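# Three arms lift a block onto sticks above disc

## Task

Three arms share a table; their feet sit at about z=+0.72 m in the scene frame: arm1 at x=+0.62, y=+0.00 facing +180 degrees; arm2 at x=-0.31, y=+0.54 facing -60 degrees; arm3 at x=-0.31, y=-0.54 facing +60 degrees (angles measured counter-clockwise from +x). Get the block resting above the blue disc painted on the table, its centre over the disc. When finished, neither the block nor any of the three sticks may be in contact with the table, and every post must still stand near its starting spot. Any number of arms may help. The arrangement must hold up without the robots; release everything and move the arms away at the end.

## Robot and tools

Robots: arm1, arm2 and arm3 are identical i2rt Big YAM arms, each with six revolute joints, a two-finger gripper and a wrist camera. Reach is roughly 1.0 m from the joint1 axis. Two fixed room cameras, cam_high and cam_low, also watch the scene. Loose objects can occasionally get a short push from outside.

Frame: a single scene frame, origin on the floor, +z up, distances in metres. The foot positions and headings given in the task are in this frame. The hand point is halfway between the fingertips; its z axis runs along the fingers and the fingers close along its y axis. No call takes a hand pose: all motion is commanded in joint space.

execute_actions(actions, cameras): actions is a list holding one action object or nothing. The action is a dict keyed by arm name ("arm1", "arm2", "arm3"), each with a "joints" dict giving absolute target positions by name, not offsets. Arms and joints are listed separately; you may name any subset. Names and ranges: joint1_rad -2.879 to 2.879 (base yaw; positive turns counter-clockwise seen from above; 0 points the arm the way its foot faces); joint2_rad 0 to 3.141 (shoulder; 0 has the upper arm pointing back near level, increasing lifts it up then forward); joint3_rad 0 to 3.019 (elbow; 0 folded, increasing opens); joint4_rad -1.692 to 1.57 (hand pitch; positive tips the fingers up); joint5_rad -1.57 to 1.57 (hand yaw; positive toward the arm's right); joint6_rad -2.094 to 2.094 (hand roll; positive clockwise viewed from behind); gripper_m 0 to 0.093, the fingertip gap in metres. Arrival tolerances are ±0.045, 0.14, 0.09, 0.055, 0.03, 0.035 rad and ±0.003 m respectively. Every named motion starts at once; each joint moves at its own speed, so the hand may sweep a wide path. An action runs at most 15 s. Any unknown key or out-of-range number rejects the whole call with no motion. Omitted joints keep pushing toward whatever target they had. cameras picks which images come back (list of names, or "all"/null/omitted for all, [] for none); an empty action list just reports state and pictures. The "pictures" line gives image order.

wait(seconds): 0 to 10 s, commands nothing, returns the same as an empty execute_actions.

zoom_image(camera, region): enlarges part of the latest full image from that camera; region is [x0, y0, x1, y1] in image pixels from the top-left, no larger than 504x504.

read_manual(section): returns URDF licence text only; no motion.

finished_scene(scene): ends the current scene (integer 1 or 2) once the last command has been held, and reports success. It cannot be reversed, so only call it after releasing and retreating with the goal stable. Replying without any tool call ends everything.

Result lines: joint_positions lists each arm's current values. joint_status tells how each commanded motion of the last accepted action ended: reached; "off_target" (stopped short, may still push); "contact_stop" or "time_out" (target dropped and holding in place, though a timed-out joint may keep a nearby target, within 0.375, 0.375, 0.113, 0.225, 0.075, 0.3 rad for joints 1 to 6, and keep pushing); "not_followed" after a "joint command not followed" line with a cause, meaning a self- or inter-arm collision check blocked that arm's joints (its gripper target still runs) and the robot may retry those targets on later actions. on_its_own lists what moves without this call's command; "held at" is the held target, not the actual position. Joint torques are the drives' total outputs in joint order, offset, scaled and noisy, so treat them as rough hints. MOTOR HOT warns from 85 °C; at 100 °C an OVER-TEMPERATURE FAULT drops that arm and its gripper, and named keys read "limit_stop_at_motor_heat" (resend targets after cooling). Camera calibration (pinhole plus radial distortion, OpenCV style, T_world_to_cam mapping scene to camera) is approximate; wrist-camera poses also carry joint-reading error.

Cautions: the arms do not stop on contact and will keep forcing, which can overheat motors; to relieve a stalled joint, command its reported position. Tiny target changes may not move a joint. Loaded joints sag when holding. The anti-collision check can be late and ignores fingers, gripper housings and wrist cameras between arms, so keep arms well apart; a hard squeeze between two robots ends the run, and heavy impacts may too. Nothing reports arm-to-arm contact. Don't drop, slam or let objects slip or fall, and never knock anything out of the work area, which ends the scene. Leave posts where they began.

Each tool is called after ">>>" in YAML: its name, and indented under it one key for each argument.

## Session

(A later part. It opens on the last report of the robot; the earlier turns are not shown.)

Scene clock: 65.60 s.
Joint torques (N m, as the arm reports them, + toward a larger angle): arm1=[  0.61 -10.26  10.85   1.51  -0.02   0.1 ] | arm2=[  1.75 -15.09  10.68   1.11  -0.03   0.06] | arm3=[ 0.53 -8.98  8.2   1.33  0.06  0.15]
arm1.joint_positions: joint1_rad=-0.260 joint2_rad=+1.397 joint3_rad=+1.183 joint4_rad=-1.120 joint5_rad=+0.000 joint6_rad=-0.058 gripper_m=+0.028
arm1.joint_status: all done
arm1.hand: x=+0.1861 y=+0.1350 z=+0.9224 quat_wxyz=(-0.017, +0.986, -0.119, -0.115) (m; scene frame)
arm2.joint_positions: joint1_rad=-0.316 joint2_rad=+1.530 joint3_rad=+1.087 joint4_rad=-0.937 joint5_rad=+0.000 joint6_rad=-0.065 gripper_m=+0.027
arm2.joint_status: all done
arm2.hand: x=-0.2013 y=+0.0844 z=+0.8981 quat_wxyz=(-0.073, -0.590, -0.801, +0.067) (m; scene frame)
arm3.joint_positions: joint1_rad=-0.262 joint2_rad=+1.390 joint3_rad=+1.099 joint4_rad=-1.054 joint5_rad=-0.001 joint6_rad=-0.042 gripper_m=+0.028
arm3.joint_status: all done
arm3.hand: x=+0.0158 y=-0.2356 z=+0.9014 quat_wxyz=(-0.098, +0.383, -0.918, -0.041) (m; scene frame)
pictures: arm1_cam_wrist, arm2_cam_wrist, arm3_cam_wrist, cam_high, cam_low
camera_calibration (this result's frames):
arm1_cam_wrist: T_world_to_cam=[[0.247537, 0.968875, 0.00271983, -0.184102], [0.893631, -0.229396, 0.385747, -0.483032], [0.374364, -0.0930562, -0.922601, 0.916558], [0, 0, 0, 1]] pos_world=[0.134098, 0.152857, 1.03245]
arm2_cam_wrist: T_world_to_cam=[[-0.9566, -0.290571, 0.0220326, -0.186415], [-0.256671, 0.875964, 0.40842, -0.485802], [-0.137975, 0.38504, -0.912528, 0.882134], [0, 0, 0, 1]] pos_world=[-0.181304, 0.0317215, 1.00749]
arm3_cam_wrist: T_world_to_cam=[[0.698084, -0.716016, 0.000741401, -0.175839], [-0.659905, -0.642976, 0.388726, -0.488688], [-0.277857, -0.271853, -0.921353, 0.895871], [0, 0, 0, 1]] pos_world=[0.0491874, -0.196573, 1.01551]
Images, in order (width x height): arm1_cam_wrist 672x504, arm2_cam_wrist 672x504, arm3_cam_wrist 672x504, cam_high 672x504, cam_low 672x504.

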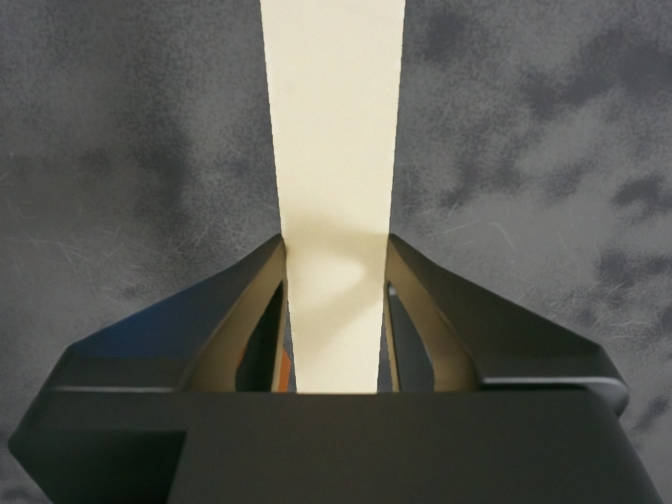

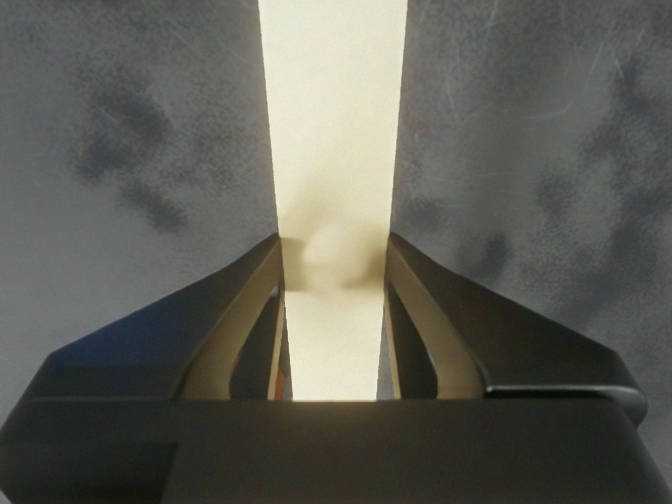

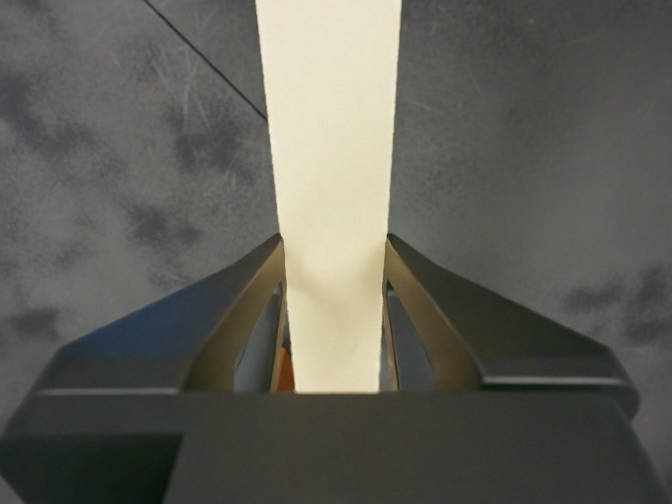

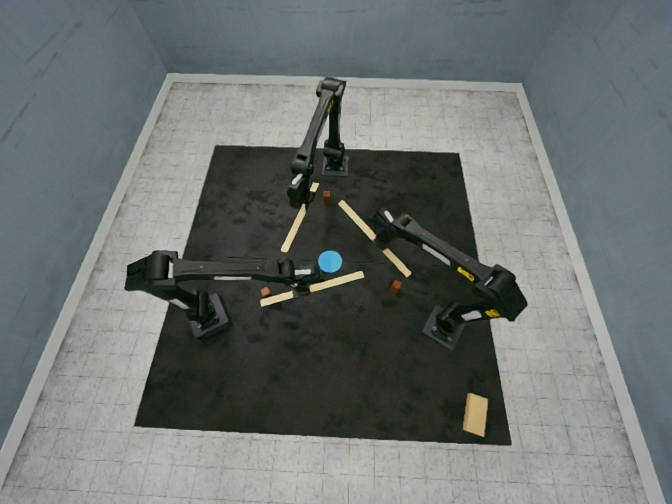

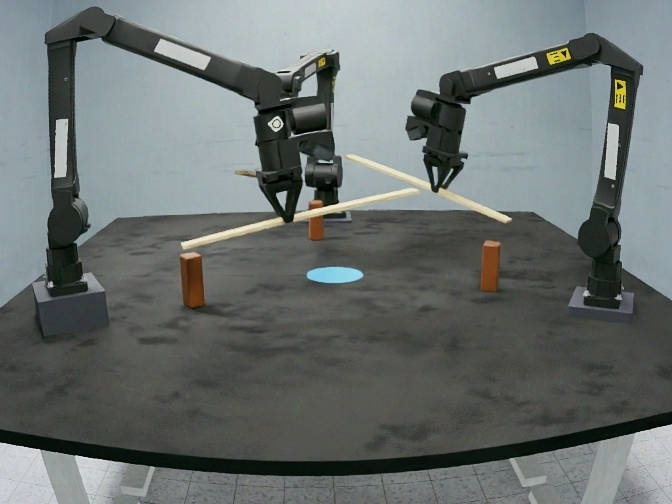

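>>> execute_actions:
  actions: []

Scene clock: 66.77 s.
Joint torques (N m, as the arm reports them, + toward a larger angle): arm1=[  0.61 -10.66  10.9    1.51  -0.02   0.09] | arm2=[  1.63 -15.1   10.7    1.03  -0.02   0.06] | arm3=[ 0.15 -8.95  8.2   1.25  0.04  0.15]
arm1.joint_positions: joint1_rad=-0.260 joint2_rad=+1.397 joint3_rad=+1.183 joint4_rad=-1.120 joint5_rad=+0.000 joint6_rad=-0.058 gripper_m=+0.028
arm1.joint_status: all done
arm1.hand: x=+0.1861 y=+0.1350 z=+0.9224 quat_wxyz=(-0.017, +0.986, -0.119, -0.115) (m; scene frame)
arm2.joint_positions: joint1_rad=-0.316 joint2_rad=+1.530 joint3_rad=+1.087 joint4_rad=-0.937 joint5_rad=+0.000 joint6_rad=-0.064 gripper_m=+0.027
arm2.joint_status: all done
arm2.hand: x=-0.2013 y=+0.0844 z=+0.8981 quat_wxyz=(-0.073, -0.591, -0.801, +0.067) (m; scene frame)
arm3.joint_positions: joint1_rad=-0.262 joint2_rad=+1.390 joint3_rad=+1.099 joint4_rad=-1.054 joint5_rad=-0.001 joint6_rad=-0.041 gripper_m=+0.028
arm3.joint_status: all done
arm3.hand: x=+0.0158 y=-0.2356 z=+0.9014 quat_wxyz=(-0.098, +0.383, -0.918, -0.041) (m; scene frame)
pictures: arm1_cam_wrist, arm2_cam_wrist, arm3_cam_wrist, cam_high, cam_low
camera_calibration (this result's frames):
arm1_cam_wrist: T_world_to_cam=[[0.247897, 0.968783, 0.00263156, -0.184075], [0.893555, -0.229695, 0.385746, -0.482977], [0.374308, -0.0932738, -0.922601, 0.916598], [0, 0, 0, 1]] pos_world=[0.134108, 0.152886, 1.03245]
arm2_cam_wrist: T_world_to_cam=[[-0.95671, -0.290214, 0.0219575, -0.1864], [-0.256374, 0.876054, 0.408414, -0.485744], [-0.137763, 0.385105, -0.912533, 0.882176], [0, 0, 0, 1]] pos_world=[-0.181332, 0.0317124, 1.00749]
arm3_cam_wrist: T_world_to_cam=[[0.697817, -0.716276, 0.000660983, -0.175824], [-0.660122, -0.642752, 0.388728, -0.488633], [-0.278012, -0.271697, -0.921352, 0.895909], [0, 0, 0, 1]] pos_world=[0.0492085, -0.196592, 1.01551]
Images, in order (width x height): arm1_cam_wrist 672x504, arm2_cam_wrist 672x504, arm3_cam_wrist 672x504, cam_high 672x504, cam_low 672x504.

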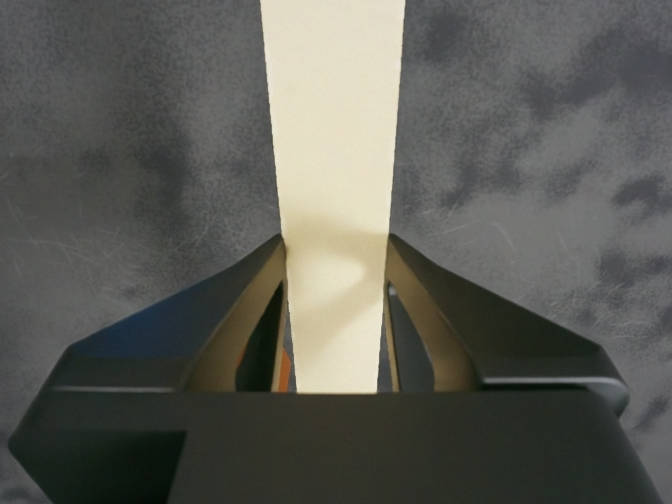

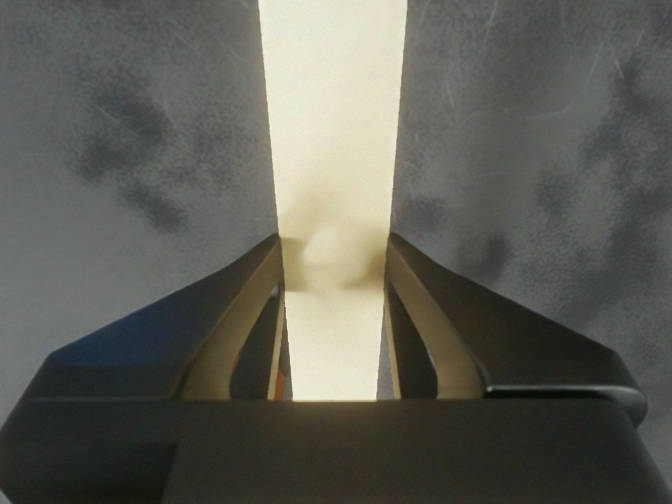

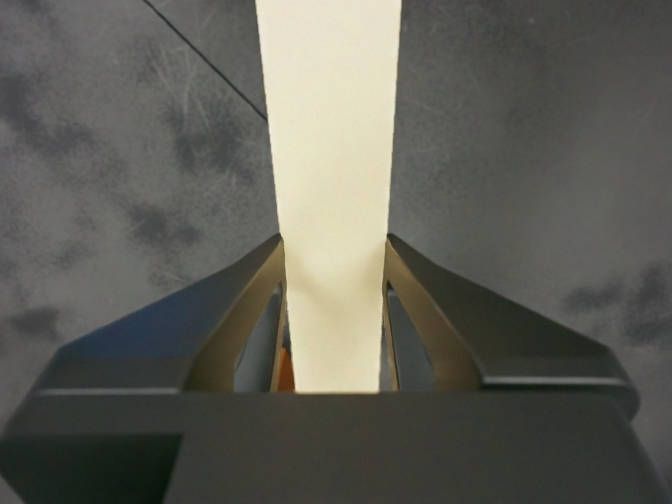

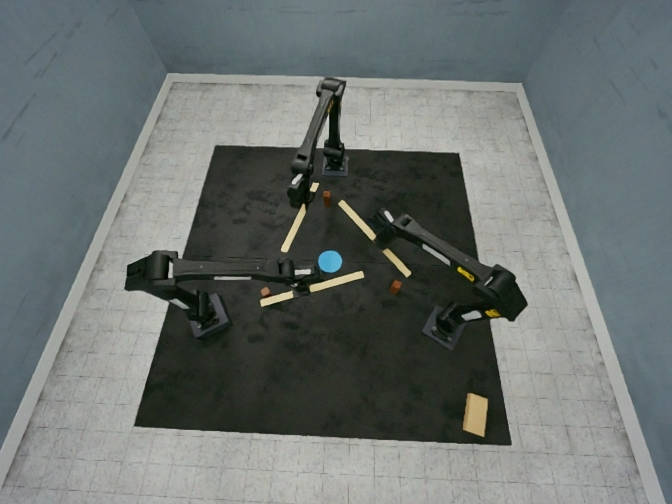

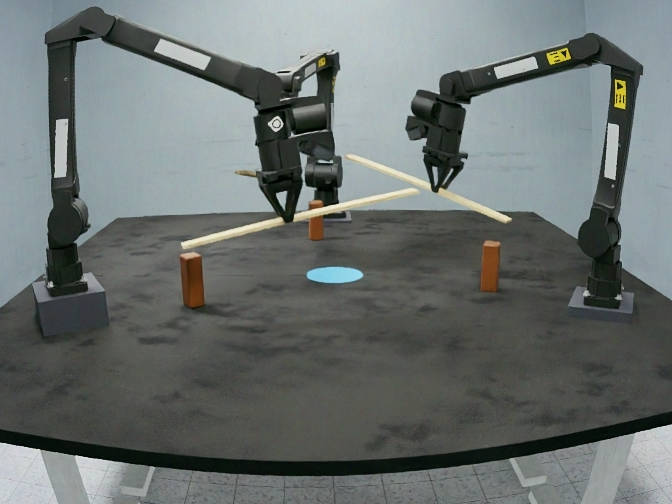

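>>> zoom_image:
  camera: "cam_low"
  region: [150, 130, 550, 330]

>>> zoom_image:
  camera: "cam_high"
  region: [230, 160, 440, 320]

Region (150, 130, 550, 330) of cam_low's 672x504 image, scaled by 1.260, with more detail than that image has.

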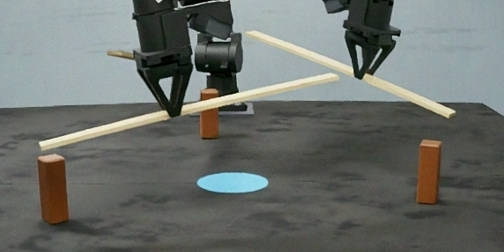

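Region (230, 160, 440, 320) of cam_high's 672x504 image, scaled by 2.400, with more detail than that image has; it fills the top 384 rows of this view, and the rest is white.

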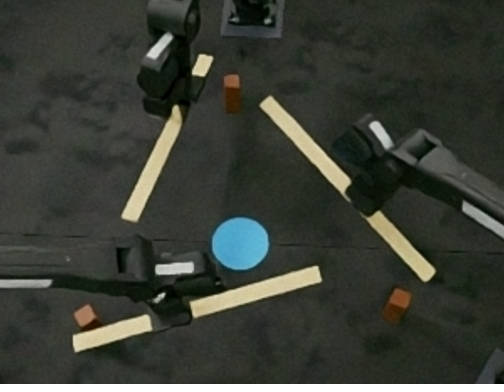

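>>> execute_actions:
  actions:
    - {"arm1": {"joints": {"joint1_rad": -0.14, "joint2_rad": 1.435}}, "arm2": {"joints": {"joint1_rad": -0.186, "joint3_rad": 1.14}}, "arm3": {"joints": {"joint1_rad": -0.131}}}
  cameras: ["cam_high", "cam_low"]

Scene clock: 71.33 s.
Joint torques (N m, as the arm reports them, + toward a larger angle): arm1=[ -0.05 -10.18  10.79   1.46  -0.02   0.08] | arm2=[  1.41 -15.07  13.02   1.07  -0.01   0.04] | arm3=[-1.21 -9.37  8.25  1.29  0.05  0.12]
arm1.joint_positions: joint1_rad=-0.134 joint2_rad=+1.419 joint3_rad=+1.183 joint4_rad=-1.120 joint5_rad=+0.000 joint6_rad=-0.056 gripper_m=+0.028
arm1.joint_status: all done
arm1.hand: x=+0.1715 y=+0.0794 z=+0.9134 quat_wxyz=(-0.008, +0.993, -0.057, -0.106) (m; scene frame)
arm2.joint_positions: joint1_rad=-0.179 joint2_rad=+1.530 joint3_rad=+1.092 joint4_rad=-0.937 joint5_rad=+0.000 joint6_rad=-0.063 gripper_m=+0.027
arm2.joint_status: all done
arm2.hand: x=-0.1395 y=+0.1016 z=+0.8994 quat_wxyz=(-0.079, -0.535, -0.839, +0.063) (m; scene frame)
arm3.joint_positions: joint1_rad=-0.123 joint2_rad=+1.390 joint3_rad=+1.099 joint4_rad=-1.054 joint5_rad=-0.001 joint6_rad=-0.040 gripper_m=+0.028
arm3.joint_status: all done
arm3.hand: x=-0.0290 y=-0.1937 z=+0.9021 quat_wxyz=(-0.095, +0.445, -0.889, -0.049) (m; scene frame)
pictures: cam_high, cam_low
Images, in order (width x height): cam_high 672x504, cam_low 672x504.

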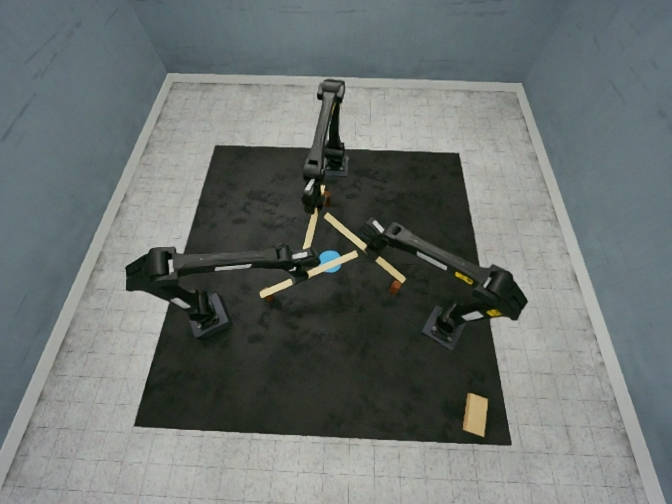

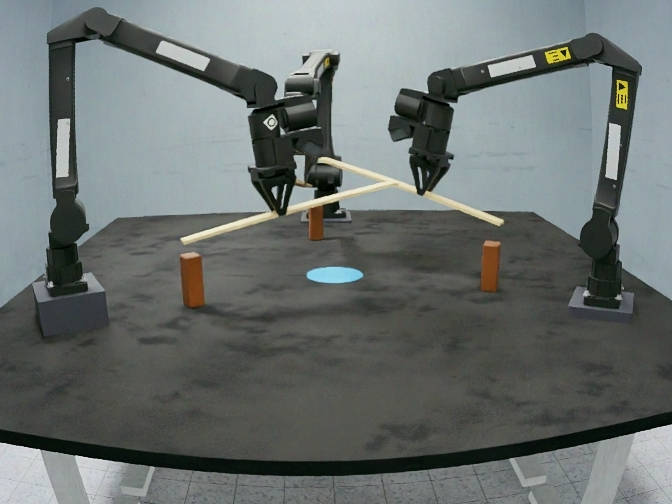

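>>> execute_actions:
  actions:
    - {"arm2": {"joints": {"joint3_rad": 1.16}}}

Scene clock: 72.20 s.
Joint torques (N m, as the arm reports them, + toward a larger angle): arm1=[ -0.16 -10.26  10.76   1.47  -0.03   0.08] | arm2=[  1.2  -15.34  12.84   1.07  -0.04   0.05] | arm3=[-0.89 -9.07  8.25  1.29  0.04  0.13]
arm1.joint_positions: joint1_rad=-0.134 joint2_rad=+1.419 joint3_rad=+1.183 joint4_rad=-1.120 joint5_rad=+0.000 joint6_rad=-0.056 gripper_m=+0.028
arm1.joint_status: not commanded
arm1.hand: x=+0.1715 y=+0.0794 z=+0.9134 quat_wxyz=(-0.008, +0.993, -0.057, -0.106) (m; scene frame)
arm2.joint_positions: joint1_rad=-0.179 joint2_rad=+1.530 joint3_rad=+1.115 joint4_rad=-0.937 joint5_rad=+0.000 joint6_rad=-0.063 gripper_m=+0.027
arm2.joint_status: all done
arm2.hand: x=-0.1362 y=+0.0934 z=+0.9083 quat_wxyz=(-0.088, -0.534, -0.838, +0.070) (m; scene frame)
arm3.joint_positions: joint1_rad=-0.123 joint2_rad=+1.390 joint3_rad=+1.099 joint4_rad=-1.054 joint5_rad=-0.001 joint6_rad=-0.040 gripper_m=+0.028
arm3.joint_status: not commanded
arm3.hand: x=-0.0290 y=-0.1937 z=+0.9021 quat_wxyz=(-0.095, +0.445, -0.889, -0.049) (m; scene frame)
pictures: arm1_cam_wrist, arm2_cam_wrist, arm3_cam_wrist, cam_high, cam_low
camera_calibration (this result's frames):
arm1_cam_wrist: T_world_to_cam=[[0.124816, 0.992179, 0.00119664, -0.106038], [0.907226, -0.114617, 0.404727, -0.508056], [0.401699, -0.0494308, -0.914437, 0.893005], [0, 0, 0, 1]] pos_world=[0.115438, 0.0911185, 1.02235]
arm2_cam_wrist: T_world_to_cam=[[-0.908546, -0.417087, 0.0241462, -0.10531], [-0.376634, 0.842697, 0.384719, -0.47294], [-0.18081, 0.340441, -0.922718, 0.904571], [0, 0, 0, 1]] pos_world=[-0.110249, 0.0466687, 1.01916]
arm3_cam_wrist: T_world_to_cam=[[0.789729, -0.613456, -0.000948808, -0.0904849], [-0.565251, -0.728272, 0.387442, -0.504182], [-0.238369, -0.305437, -0.921894, 0.890492], [0, 0, 0, 1]] pos_world=[-0.0012649, -0.1507, 1.01619]
Images, in order (width x height): arm1_cam_wrist 672x504, arm2_cam_wrist 672x504, arm3_cam_wrist 672x504, cam_high 672x504, cam_low 672x504.

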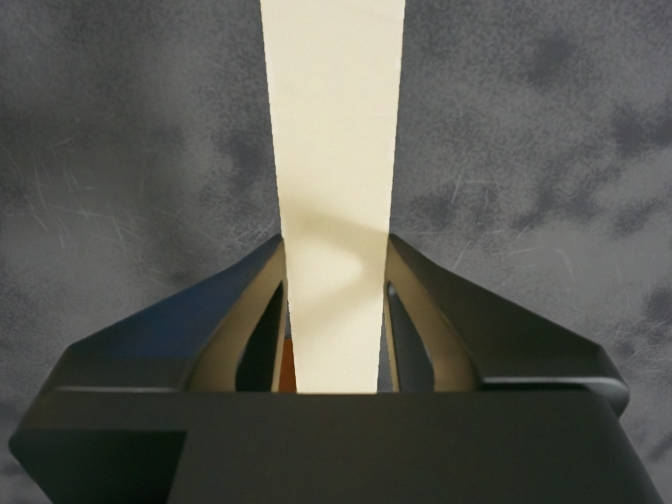

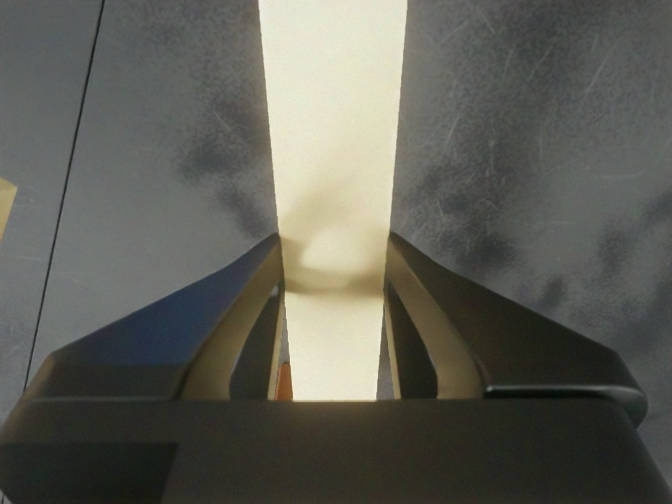

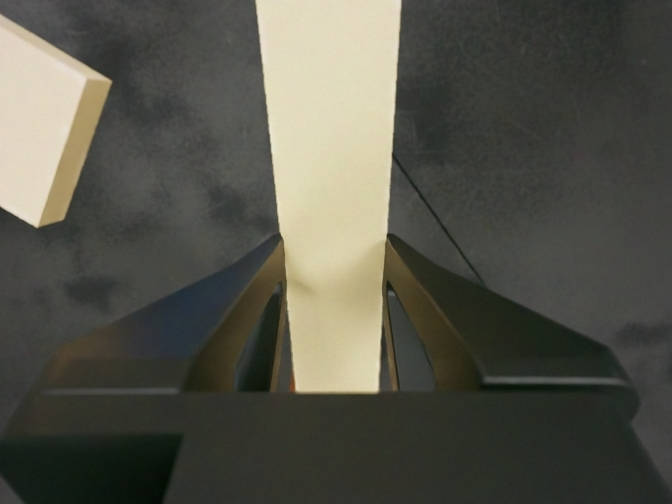

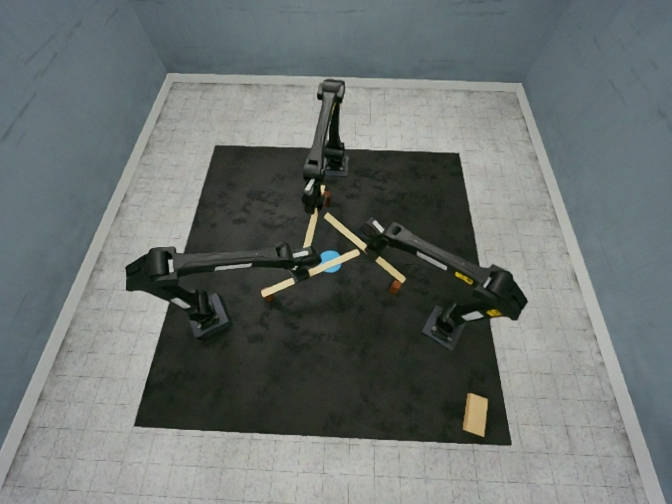

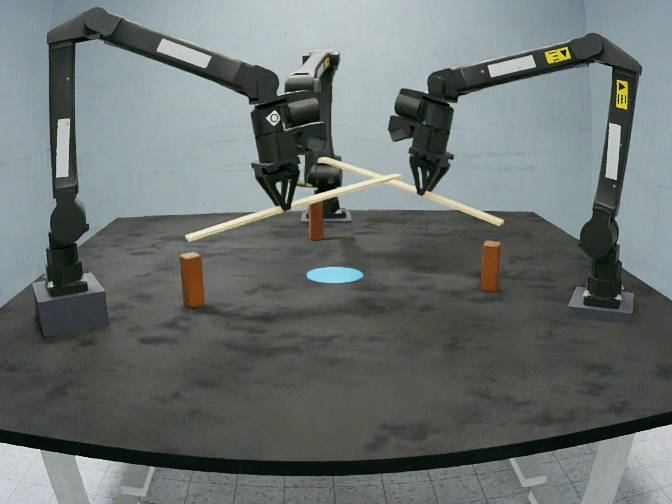

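>>> execute_actions:
  actions:
    - {"arm1": {"joints": {"joint1_rad": -0.066}}, "arm2": {"joints": {"joint1_rad": -0.113}}, "arm3": {"joints": {"joint1_rad": -0.058}}}

Scene clock: 73.63 s.
Joint torques (N m, as the arm reports them, + toward a larger angle): arm1=[  0.5  -10.13  10.75   1.46  -0.03   0.07] | arm2=[  1.06 -15.06  12.95   0.99  -0.03   0.02] | arm3=[-0.72 -8.69  8.23  1.28  0.05  0.14]
arm1.joint_positions: joint1_rad=-0.068 joint2_rad=+1.419 joint3_rad=+1.183 joint4_rad=-1.120 joint5_rad=+0.000 joint6_rad=-0.056 gripper_m=+0.028
arm1.joint_status: all done
arm1.hand: x=+0.1674 y=+0.0499 z=+0.9137 quat_wxyz=(-0.004, +0.994, -0.025, -0.106) (m; scene frame)
arm2.joint_positions: joint1_rad=-0.108 joint2_rad=+1.530 joint3_rad=+1.115 joint4_rad=-0.937 joint5_rad=+0.000 joint6_rad=-0.063 gripper_m=+0.027
arm2.joint_status: all done
arm2.hand: x=-0.1051 y=+0.1068 z=+0.9080 quat_wxyz=(-0.090, -0.504, -0.856, +0.067) (m; scene frame)
arm3.joint_positions: joint1_rad=-0.054 joint2_rad=+1.390 joint3_rad=+1.099 joint4_rad=-1.054 joint5_rad=-0.001 joint6_rad=-0.040 gripper_m=+0.028
arm3.joint_status: all done
arm3.hand: x=-0.0535 y=-0.1752 z=+0.9024 quat_wxyz=(-0.093, +0.476, -0.873, -0.053) (m; scene frame)
pictures: arm1_cam_wrist, arm2_cam_wrist, arm3_cam_wrist, cam_high, cam_low
camera_calibration (this result's frames):
arm1_cam_wrist: T_world_to_cam=[[0.0598687, 0.998206, 0.00107688, -0.0654987], [0.912995, -0.0551942, 0.404219, -0.511256], [0.403553, -0.0232169, -0.914662, 0.892024], [0, 0, 0, 1]] pos_world=[0.110717, 0.0578728, 1.02263]
arm2_cam_wrist: T_world_to_cam=[[-0.876857, -0.480131, 0.0244197, -0.0616643], [-0.434903, 0.813857, 0.385351, -0.476007], [-0.204893, 0.327278, -0.922447, 0.903966], [0, 0, 0, 1]] pos_world=[-0.0758711, 0.0619467, 1.0188]
arm3_cam_wrist: T_world_to_cam=[[0.83017, -0.557507, -0.00182087, -0.0470826], [-0.513549, -0.765976, 0.386715, -0.507857], [-0.216991, -0.320104, -0.922197, 0.889472], [0, 0, 0, 1]] pos_world=[-0.0287152, -0.130531, 1.01658]
Images, in order (width x height): arm1_cam_wrist 672x504, arm2_cam_wrist 672x504, arm3_cam_wrist 672x504, cam_high 672x504, cam_low 672x504.

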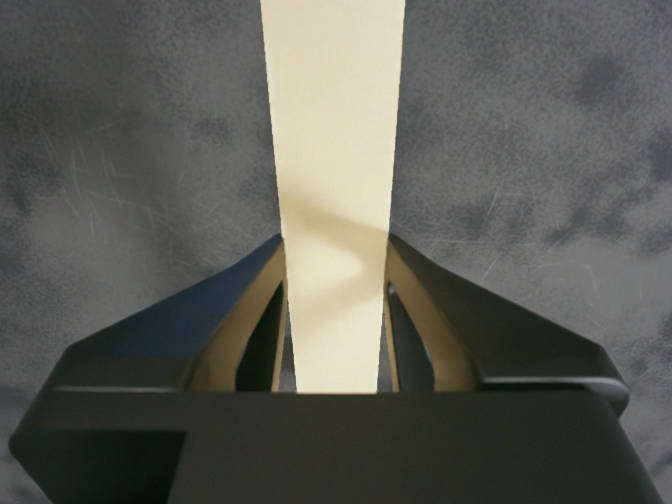

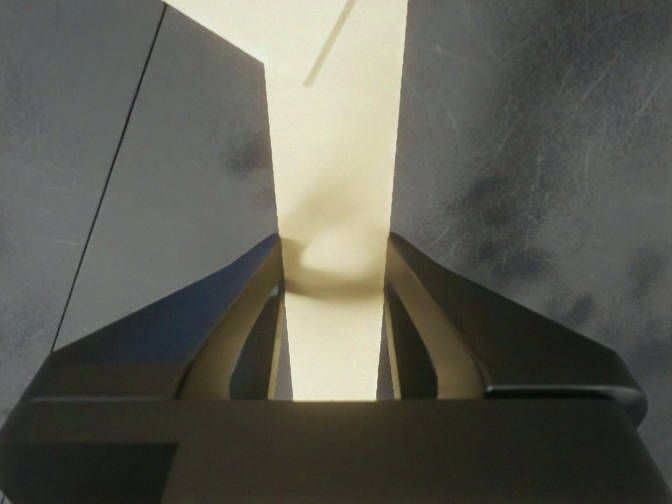

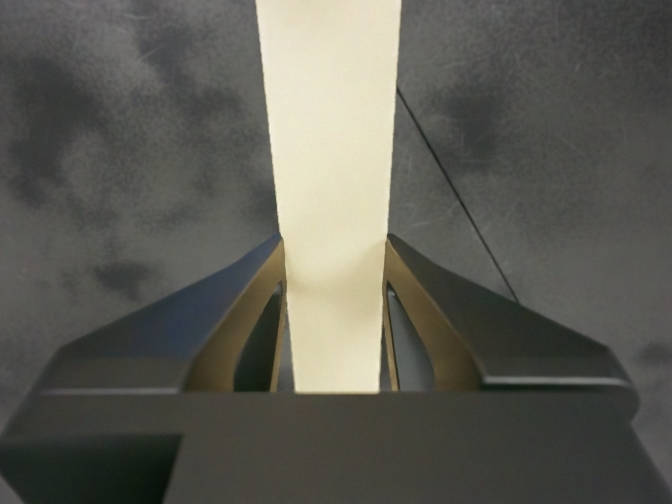

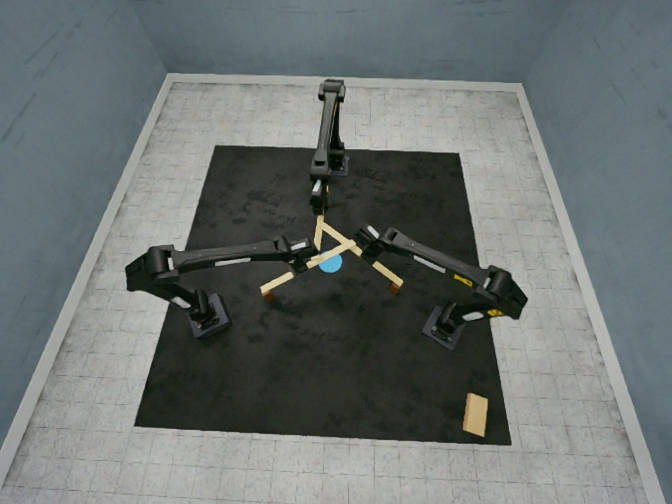

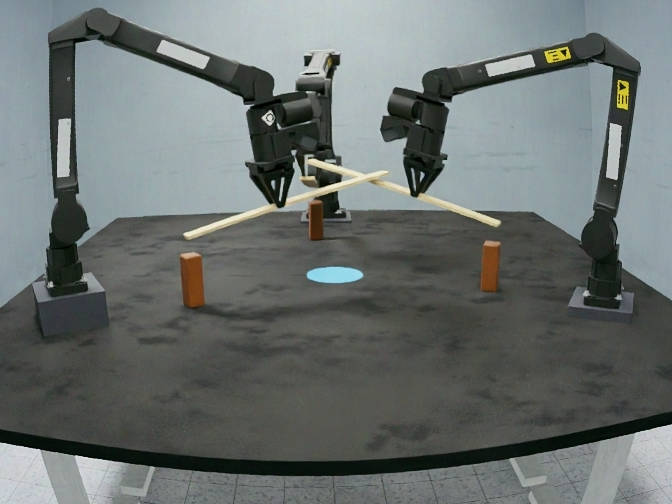

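>>> zoom_image:
  camera: "cam_high"
  region: [250, 180, 420, 310]

Region (250, 180, 420, 310) of cam_high's 672x504 image, scaled by 2.965, with more detail than that image has; it fills the top 385 rows of this view, and the rest is white.

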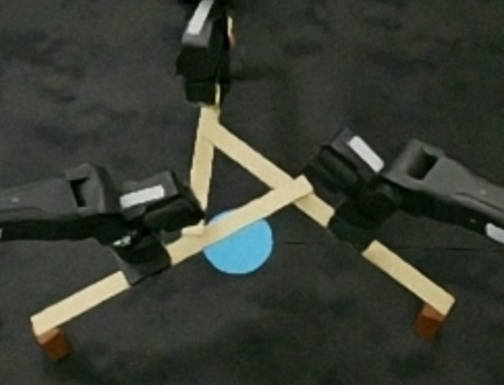

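>>> execute_actions:
  actions:
    - {"arm1": {"joints": {"joint2_rad": 1.49}}, "arm2": {"joints": {"joint2_rad": 1.60}}, "arm3": {"joints": {"joint2_rad": 1.46}}}

Scene clock: 78.97 s.
Joint torques (N m, as the arm reports them, + toward a larger angle): arm1=[  0.55 -11.53  10.45   1.32  -0.02   0.07] | arm2=[  1.48 -15.49  12.18   0.85  -0.01   0.  ] | arm3=[-0.64 -9.95  7.94  1.09  0.04  0.11]
arm1.joint_positions: joint1_rad=-0.068 joint2_rad=+1.483 joint3_rad=+1.183 joint4_rad=-1.119 joint5_rad=+0.000 joint6_rad=-0.056 gripper_m=+0.028
arm1.joint_status: all done
arm1.hand: x=+0.1645 y=+0.0499 z=+0.8860 quat_wxyz=(-0.002, +0.997, -0.025, -0.075) (m; scene frame)
arm2.joint_positions: joint1_rad=-0.108 joint2_rad=+1.599 joint3_rad=+1.119 joint4_rad=-0.934 joint5_rad=+0.000 joint6_rad=-0.062 gripper_m=+0.027
arm2.joint_status: all done
arm2.hand: x=-0.1050 y=+0.1059 z=+0.8782 quat_wxyz=(-0.064, -0.506, -0.859, +0.049) (m; scene frame)
arm3.joint_positions: joint1_rad=-0.054 joint2_rad=+1.461 joint3_rad=+1.099 joint4_rad=-1.053 joint5_rad=-0.001 joint6_rad=-0.040 gripper_m=+0.028
arm3.joint_status: all done
arm3.hand: x=-0.0530 y=-0.1740 z=+0.8726 quat_wxyz=(-0.062, +0.477, -0.876, -0.037) (m; scene frame)
pictures: arm1_cam_wrist, arm2_cam_wrist, arm3_cam_wrist, cam_high, cam_low
camera_calibration (this result's frames):
arm1_cam_wrist: T_world_to_cam=[[0.0593627, 0.998235, -0.00178013, -0.0627526], [0.886115, -0.0518739, 0.460553, -0.543103], [0.459648, -0.0289171, -0.88763, 0.834997], [0, 0, 0, 1]] pos_world=[0.101171, 0.0586147, 0.991185]
arm2_cam_wrist: T_world_to_cam=[[-0.876908, -0.480213, 0.020665, -0.0579761], [-0.422848, 0.791171, 0.441869, -0.509711], [-0.228541, 0.37874, -0.896842, 0.846431], [0, 0, 0, 1]] pos_world=[-0.0729264, 0.0548502, 0.985538]
arm3_cam_wrist: T_world_to_cam=[[0.830519, -0.556981, -0.00328742, -0.04543], [-0.496054, -0.742328, 0.450421, -0.545655], [-0.253316, -0.372452, -0.89281, 0.825798], [0, 0, 0, 1]] pos_world=[-0.0237557, -0.122788, 0.982906]
Images, in order (width x height): arm1_cam_wrist 672x504, arm2_cam_wrist 672x504, arm3_cam_wrist 672x504, cam_high 672x504, cam_low 672x504.

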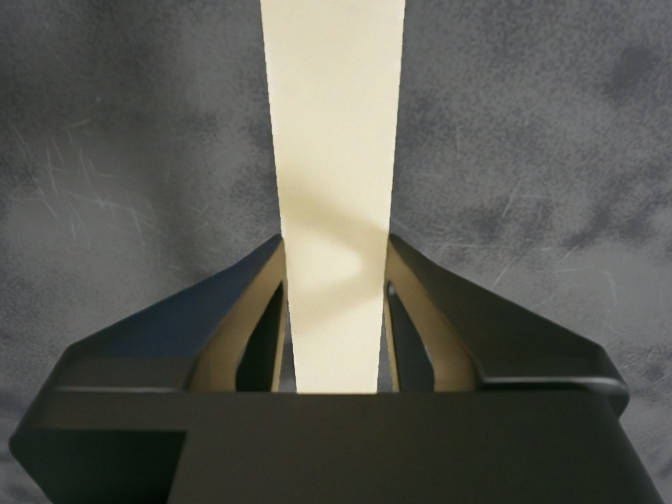

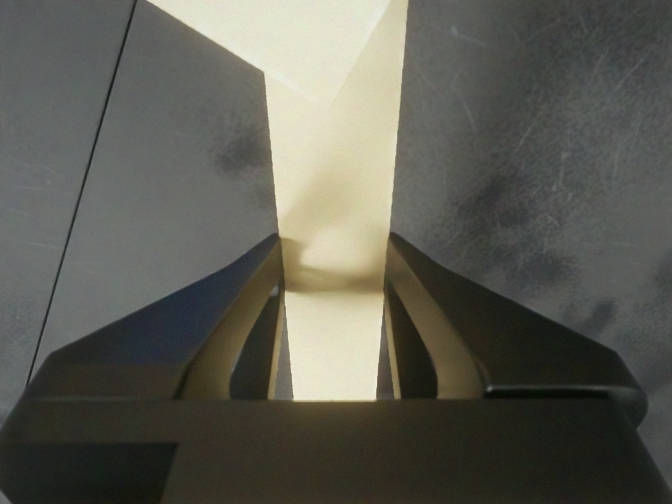

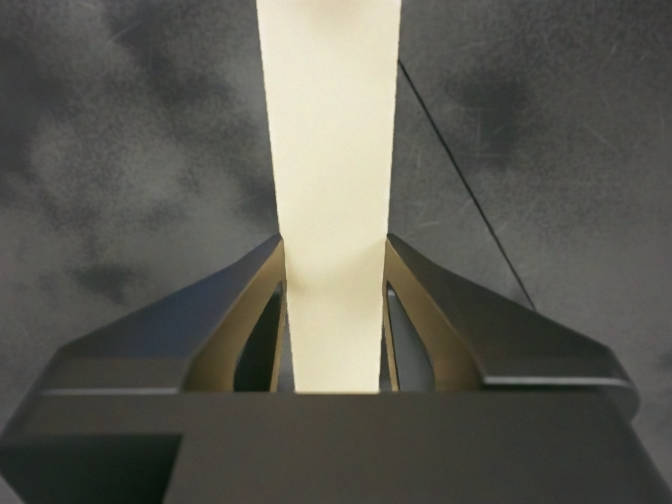

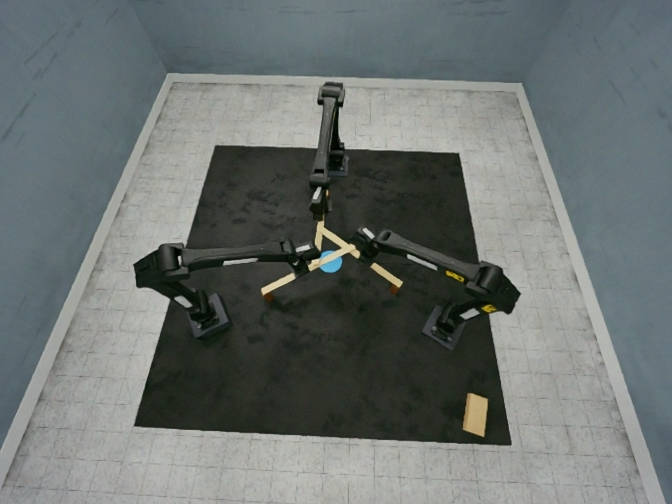

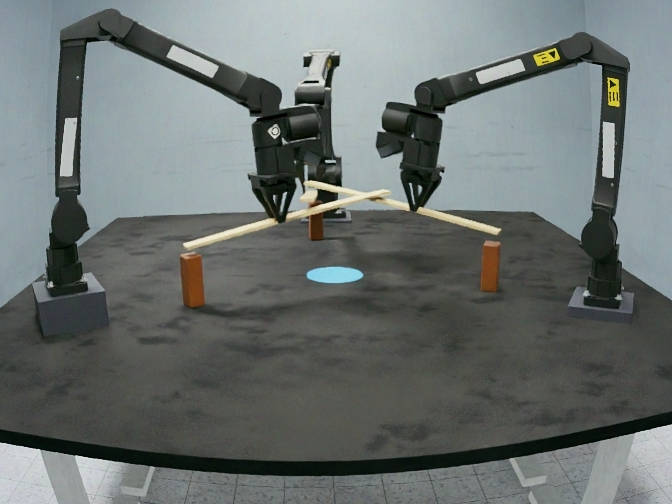

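>>> zoom_image:
  camera: "cam_high"
  region: [250, 200, 418, 310]

>>> zoom_image:
  camera: "cam_low"
  region: [160, 160, 520, 320]

Region (250, 200, 418, 310) of cam_high's 672x504 image, scaled by 3.000, with more detail than that image has; it fills the top 330 rows of this view, and the rest is white.

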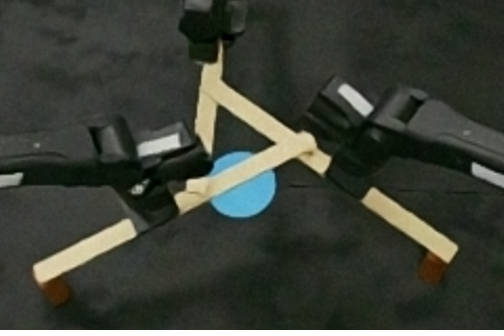

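Region (160, 160, 520, 320) of cam_low's 672x504 image, scaled by 1.400, with more detail than that image has.

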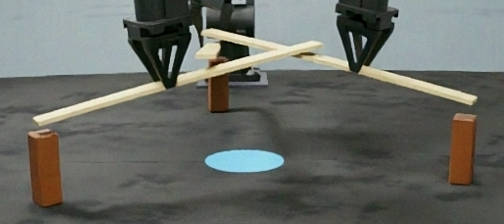

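>>> zoom_image:
  camera: "cam_low"
  region: [165, 220, 245, 280]

>>> zoom_image:
  camera: "cam_low"
  region: [445, 205, 525, 265]

>>> zoom_image:
  camera: "cam_high"
  region: [255, 270, 295, 310]

>>> zoom_image:
  camera: "cam_high"
  region: [375, 262, 415, 302]

Region (165, 220, 245, 280) of cam_low's 672x504 image, scaled by 6.300, with more detail than that image has; it fills the top 378 rows of this view, and the rest is white.

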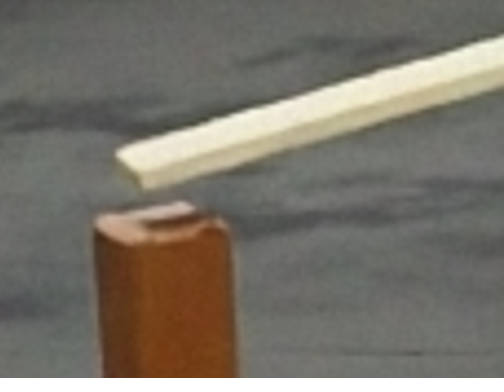

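Region (445, 205, 525, 265) of cam_low's 672x504 image, scaled by 6.300, with more detail than that image has; it fills the top 378 rows of this view, and the rest is white.

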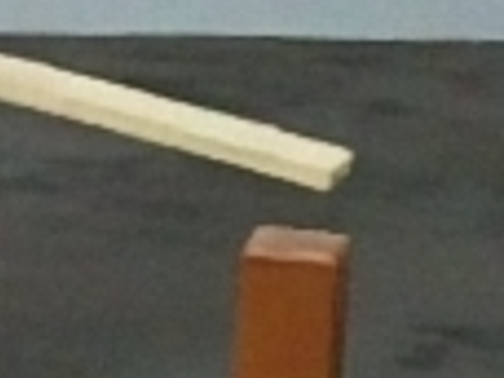

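Region (255, 270, 295, 310) of cam_high's 672x504 image, scaled by 12.600, with more detail than that image has.

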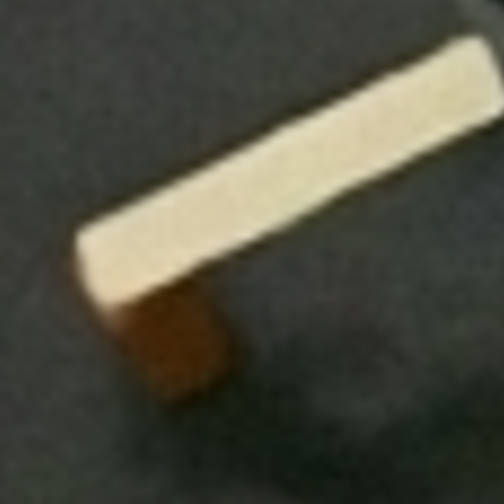

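Region (375, 262, 415, 302) of cam_high's 672x504 image, scaled by 12.600, with more detail than that image has.

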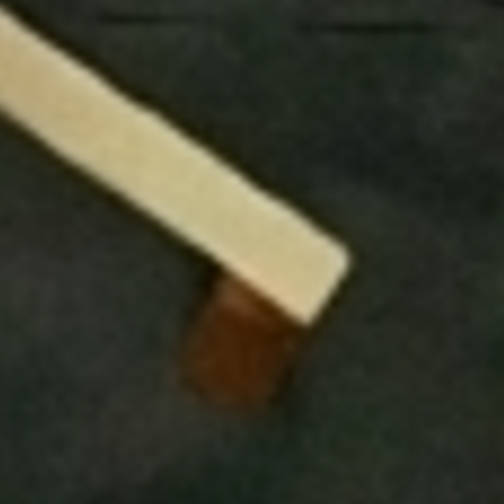

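>>> zoom_image:
  camera: "cam_high"
  region: [300, 212, 370, 282]

>>> zoom_image:
  camera: "cam_low"
  region: [280, 165, 420, 250]

Region (300, 212, 370, 282) of cam_high's 672x504 image, scaled by 7.200, with more detail than that image has.

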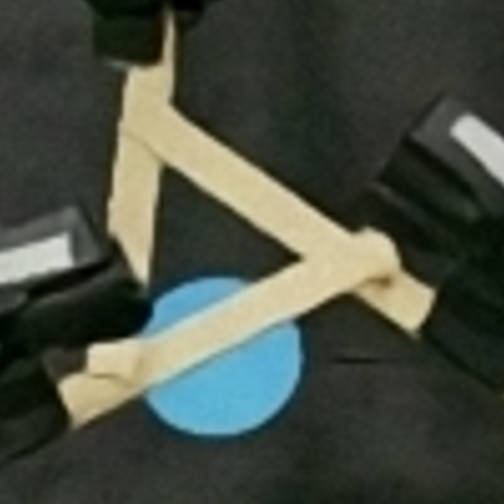

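Region (280, 165, 420, 250) of cam_low's 672x504 image, scaled by 3.600, with more detail than that image has; it fills the top 306 rows of this view, and the rest is white.

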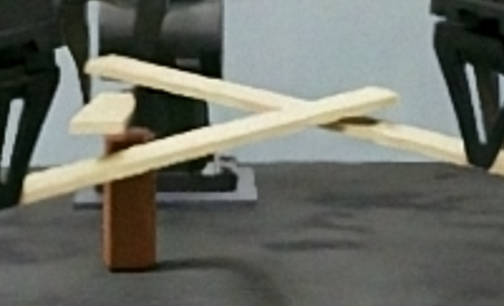

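>>> execute_actions:
  actions:
    - {"arm1": {"joints": {"joint1_rad": -0.048}}, "arm2": {"joints": {"joint1_rad": -0.092}}, "arm3": {"joints": {"joint1_rad": -0.039}}}

Scene clock: 84.43 s.
Joint torques (N m, as the arm reports them, + toward a larger angle): arm1=[  1.47 -11.44  10.45   1.31  -0.03   0.07] | arm2=[  2.41 -15.03  12.09   0.82  -0.04   0.01] | arm3=[  0.59 -10.12   7.97   1.15   0.05   0.12]
arm1.joint_positions: joint1_rad=-0.062 joint2_rad=+1.483 joint3_rad=+1.183 joint4_rad=-1.119 joint5_rad=+0.000 joint6_rad=-0.056 gripper_m=+0.028
arm1.joint_status: all done
arm1.hand: x=+0.1642 y=+0.0468 z=+0.8861 quat_wxyz=(-0.002, +0.997, -0.021, -0.075) (m; scene frame)
arm2.joint_positions: joint1_rad=-0.102 joint2_rad=+1.599 joint3_rad=+1.119 joint4_rad=-0.934 joint5_rad=+0.000 joint6_rad=-0.060 gripper_m=+0.027
arm2.joint_status: all done
arm2.hand: x=-0.1022 y=+0.1072 z=+0.8782 quat_wxyz=(-0.065, -0.504, -0.860, +0.049) (m; scene frame)
arm3.joint_positions: joint1_rad=-0.050 joint2_rad=+1.461 joint3_rad=+1.099 joint4_rad=-1.053 joint5_rad=-0.001 joint6_rad=-0.039 gripper_m=+0.028
arm3.joint_status: all done
arm3.hand: x=-0.0545 y=-0.1729 z=+0.8726 quat_wxyz=(-0.062, +0.479, -0.875, -0.038) (m; scene frame)
pictures: arm1_cam_wrist, arm2_cam_wrist, arm3_cam_wrist, cam_high, cam_low
camera_calibration (this result's frames):
arm1_cam_wrist: T_world_to_cam=[[0.0525071, 0.998619, -0.00178209, -0.0585007], [0.886477, -0.0457889, 0.460502, -0.543289], [0.459784, -0.0257594, -0.887657, 0.834933], [0, 0, 0, 1]] pos_world=[0.100796, 0.0550506, 0.991215]
arm2_cam_wrist: T_world_to_cam=[[-0.874694, -0.484247, 0.020389, -0.0539814], [-0.426586, 0.789146, 0.441898, -0.509762], [-0.230078, 0.377828, -0.896834, 0.846472], [0, 0, 0, 1]] pos_world=[-0.0699201, 0.0563158, 0.985507]
arm3_cam_wrist: T_world_to_cam=[[0.83222, -0.554434, -0.00349816, -0.0428534], [-0.493709, -0.743912, 0.450386, -0.545744], [-0.252312, -0.373093, -0.892827, 0.825788], [0, 0, 0, 1]] pos_world=[-0.0254194, -0.121649, 0.982931]
Images, in order (width x height): arm1_cam_wrist 672x504, arm2_cam_wrist 672x504, arm3_cam_wrist 672x504, cam_high 672x504, cam_low 672x504.

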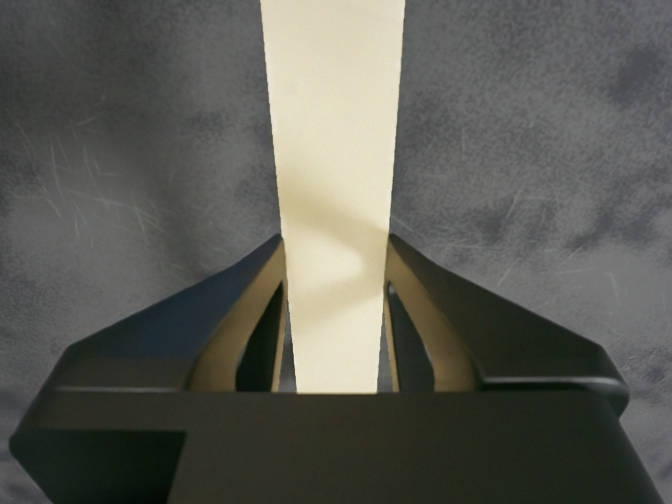

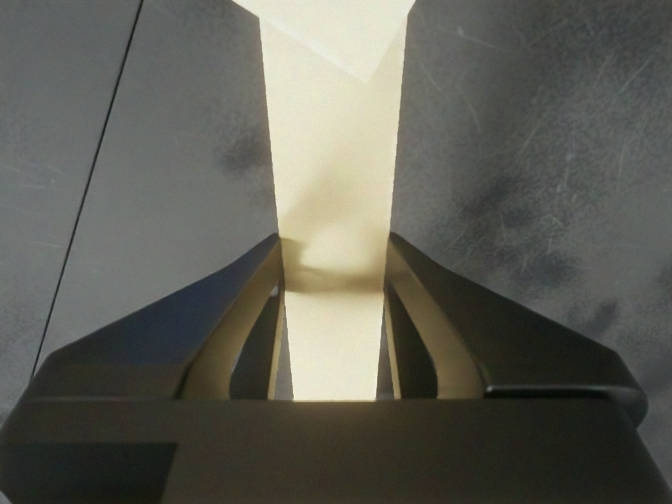

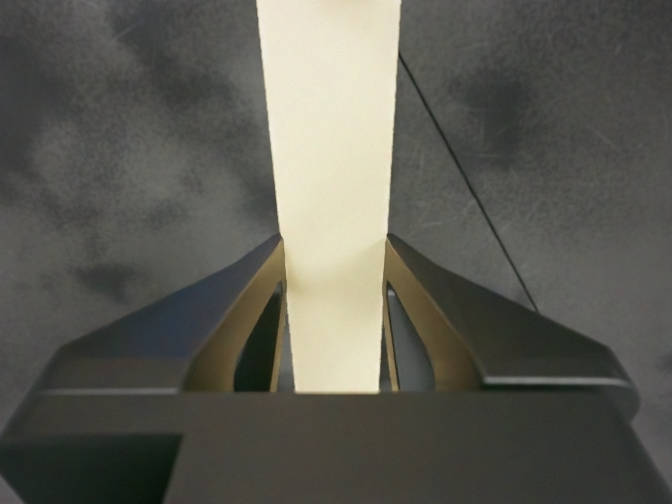

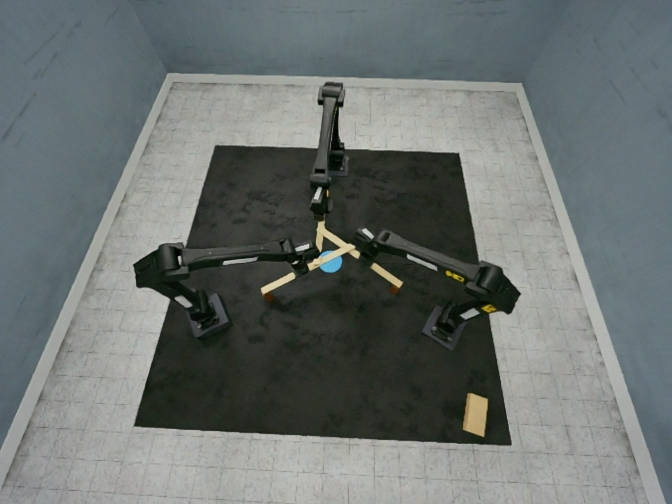

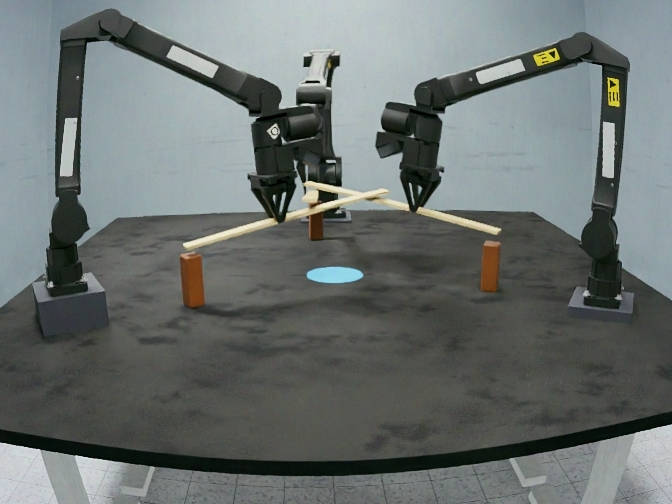

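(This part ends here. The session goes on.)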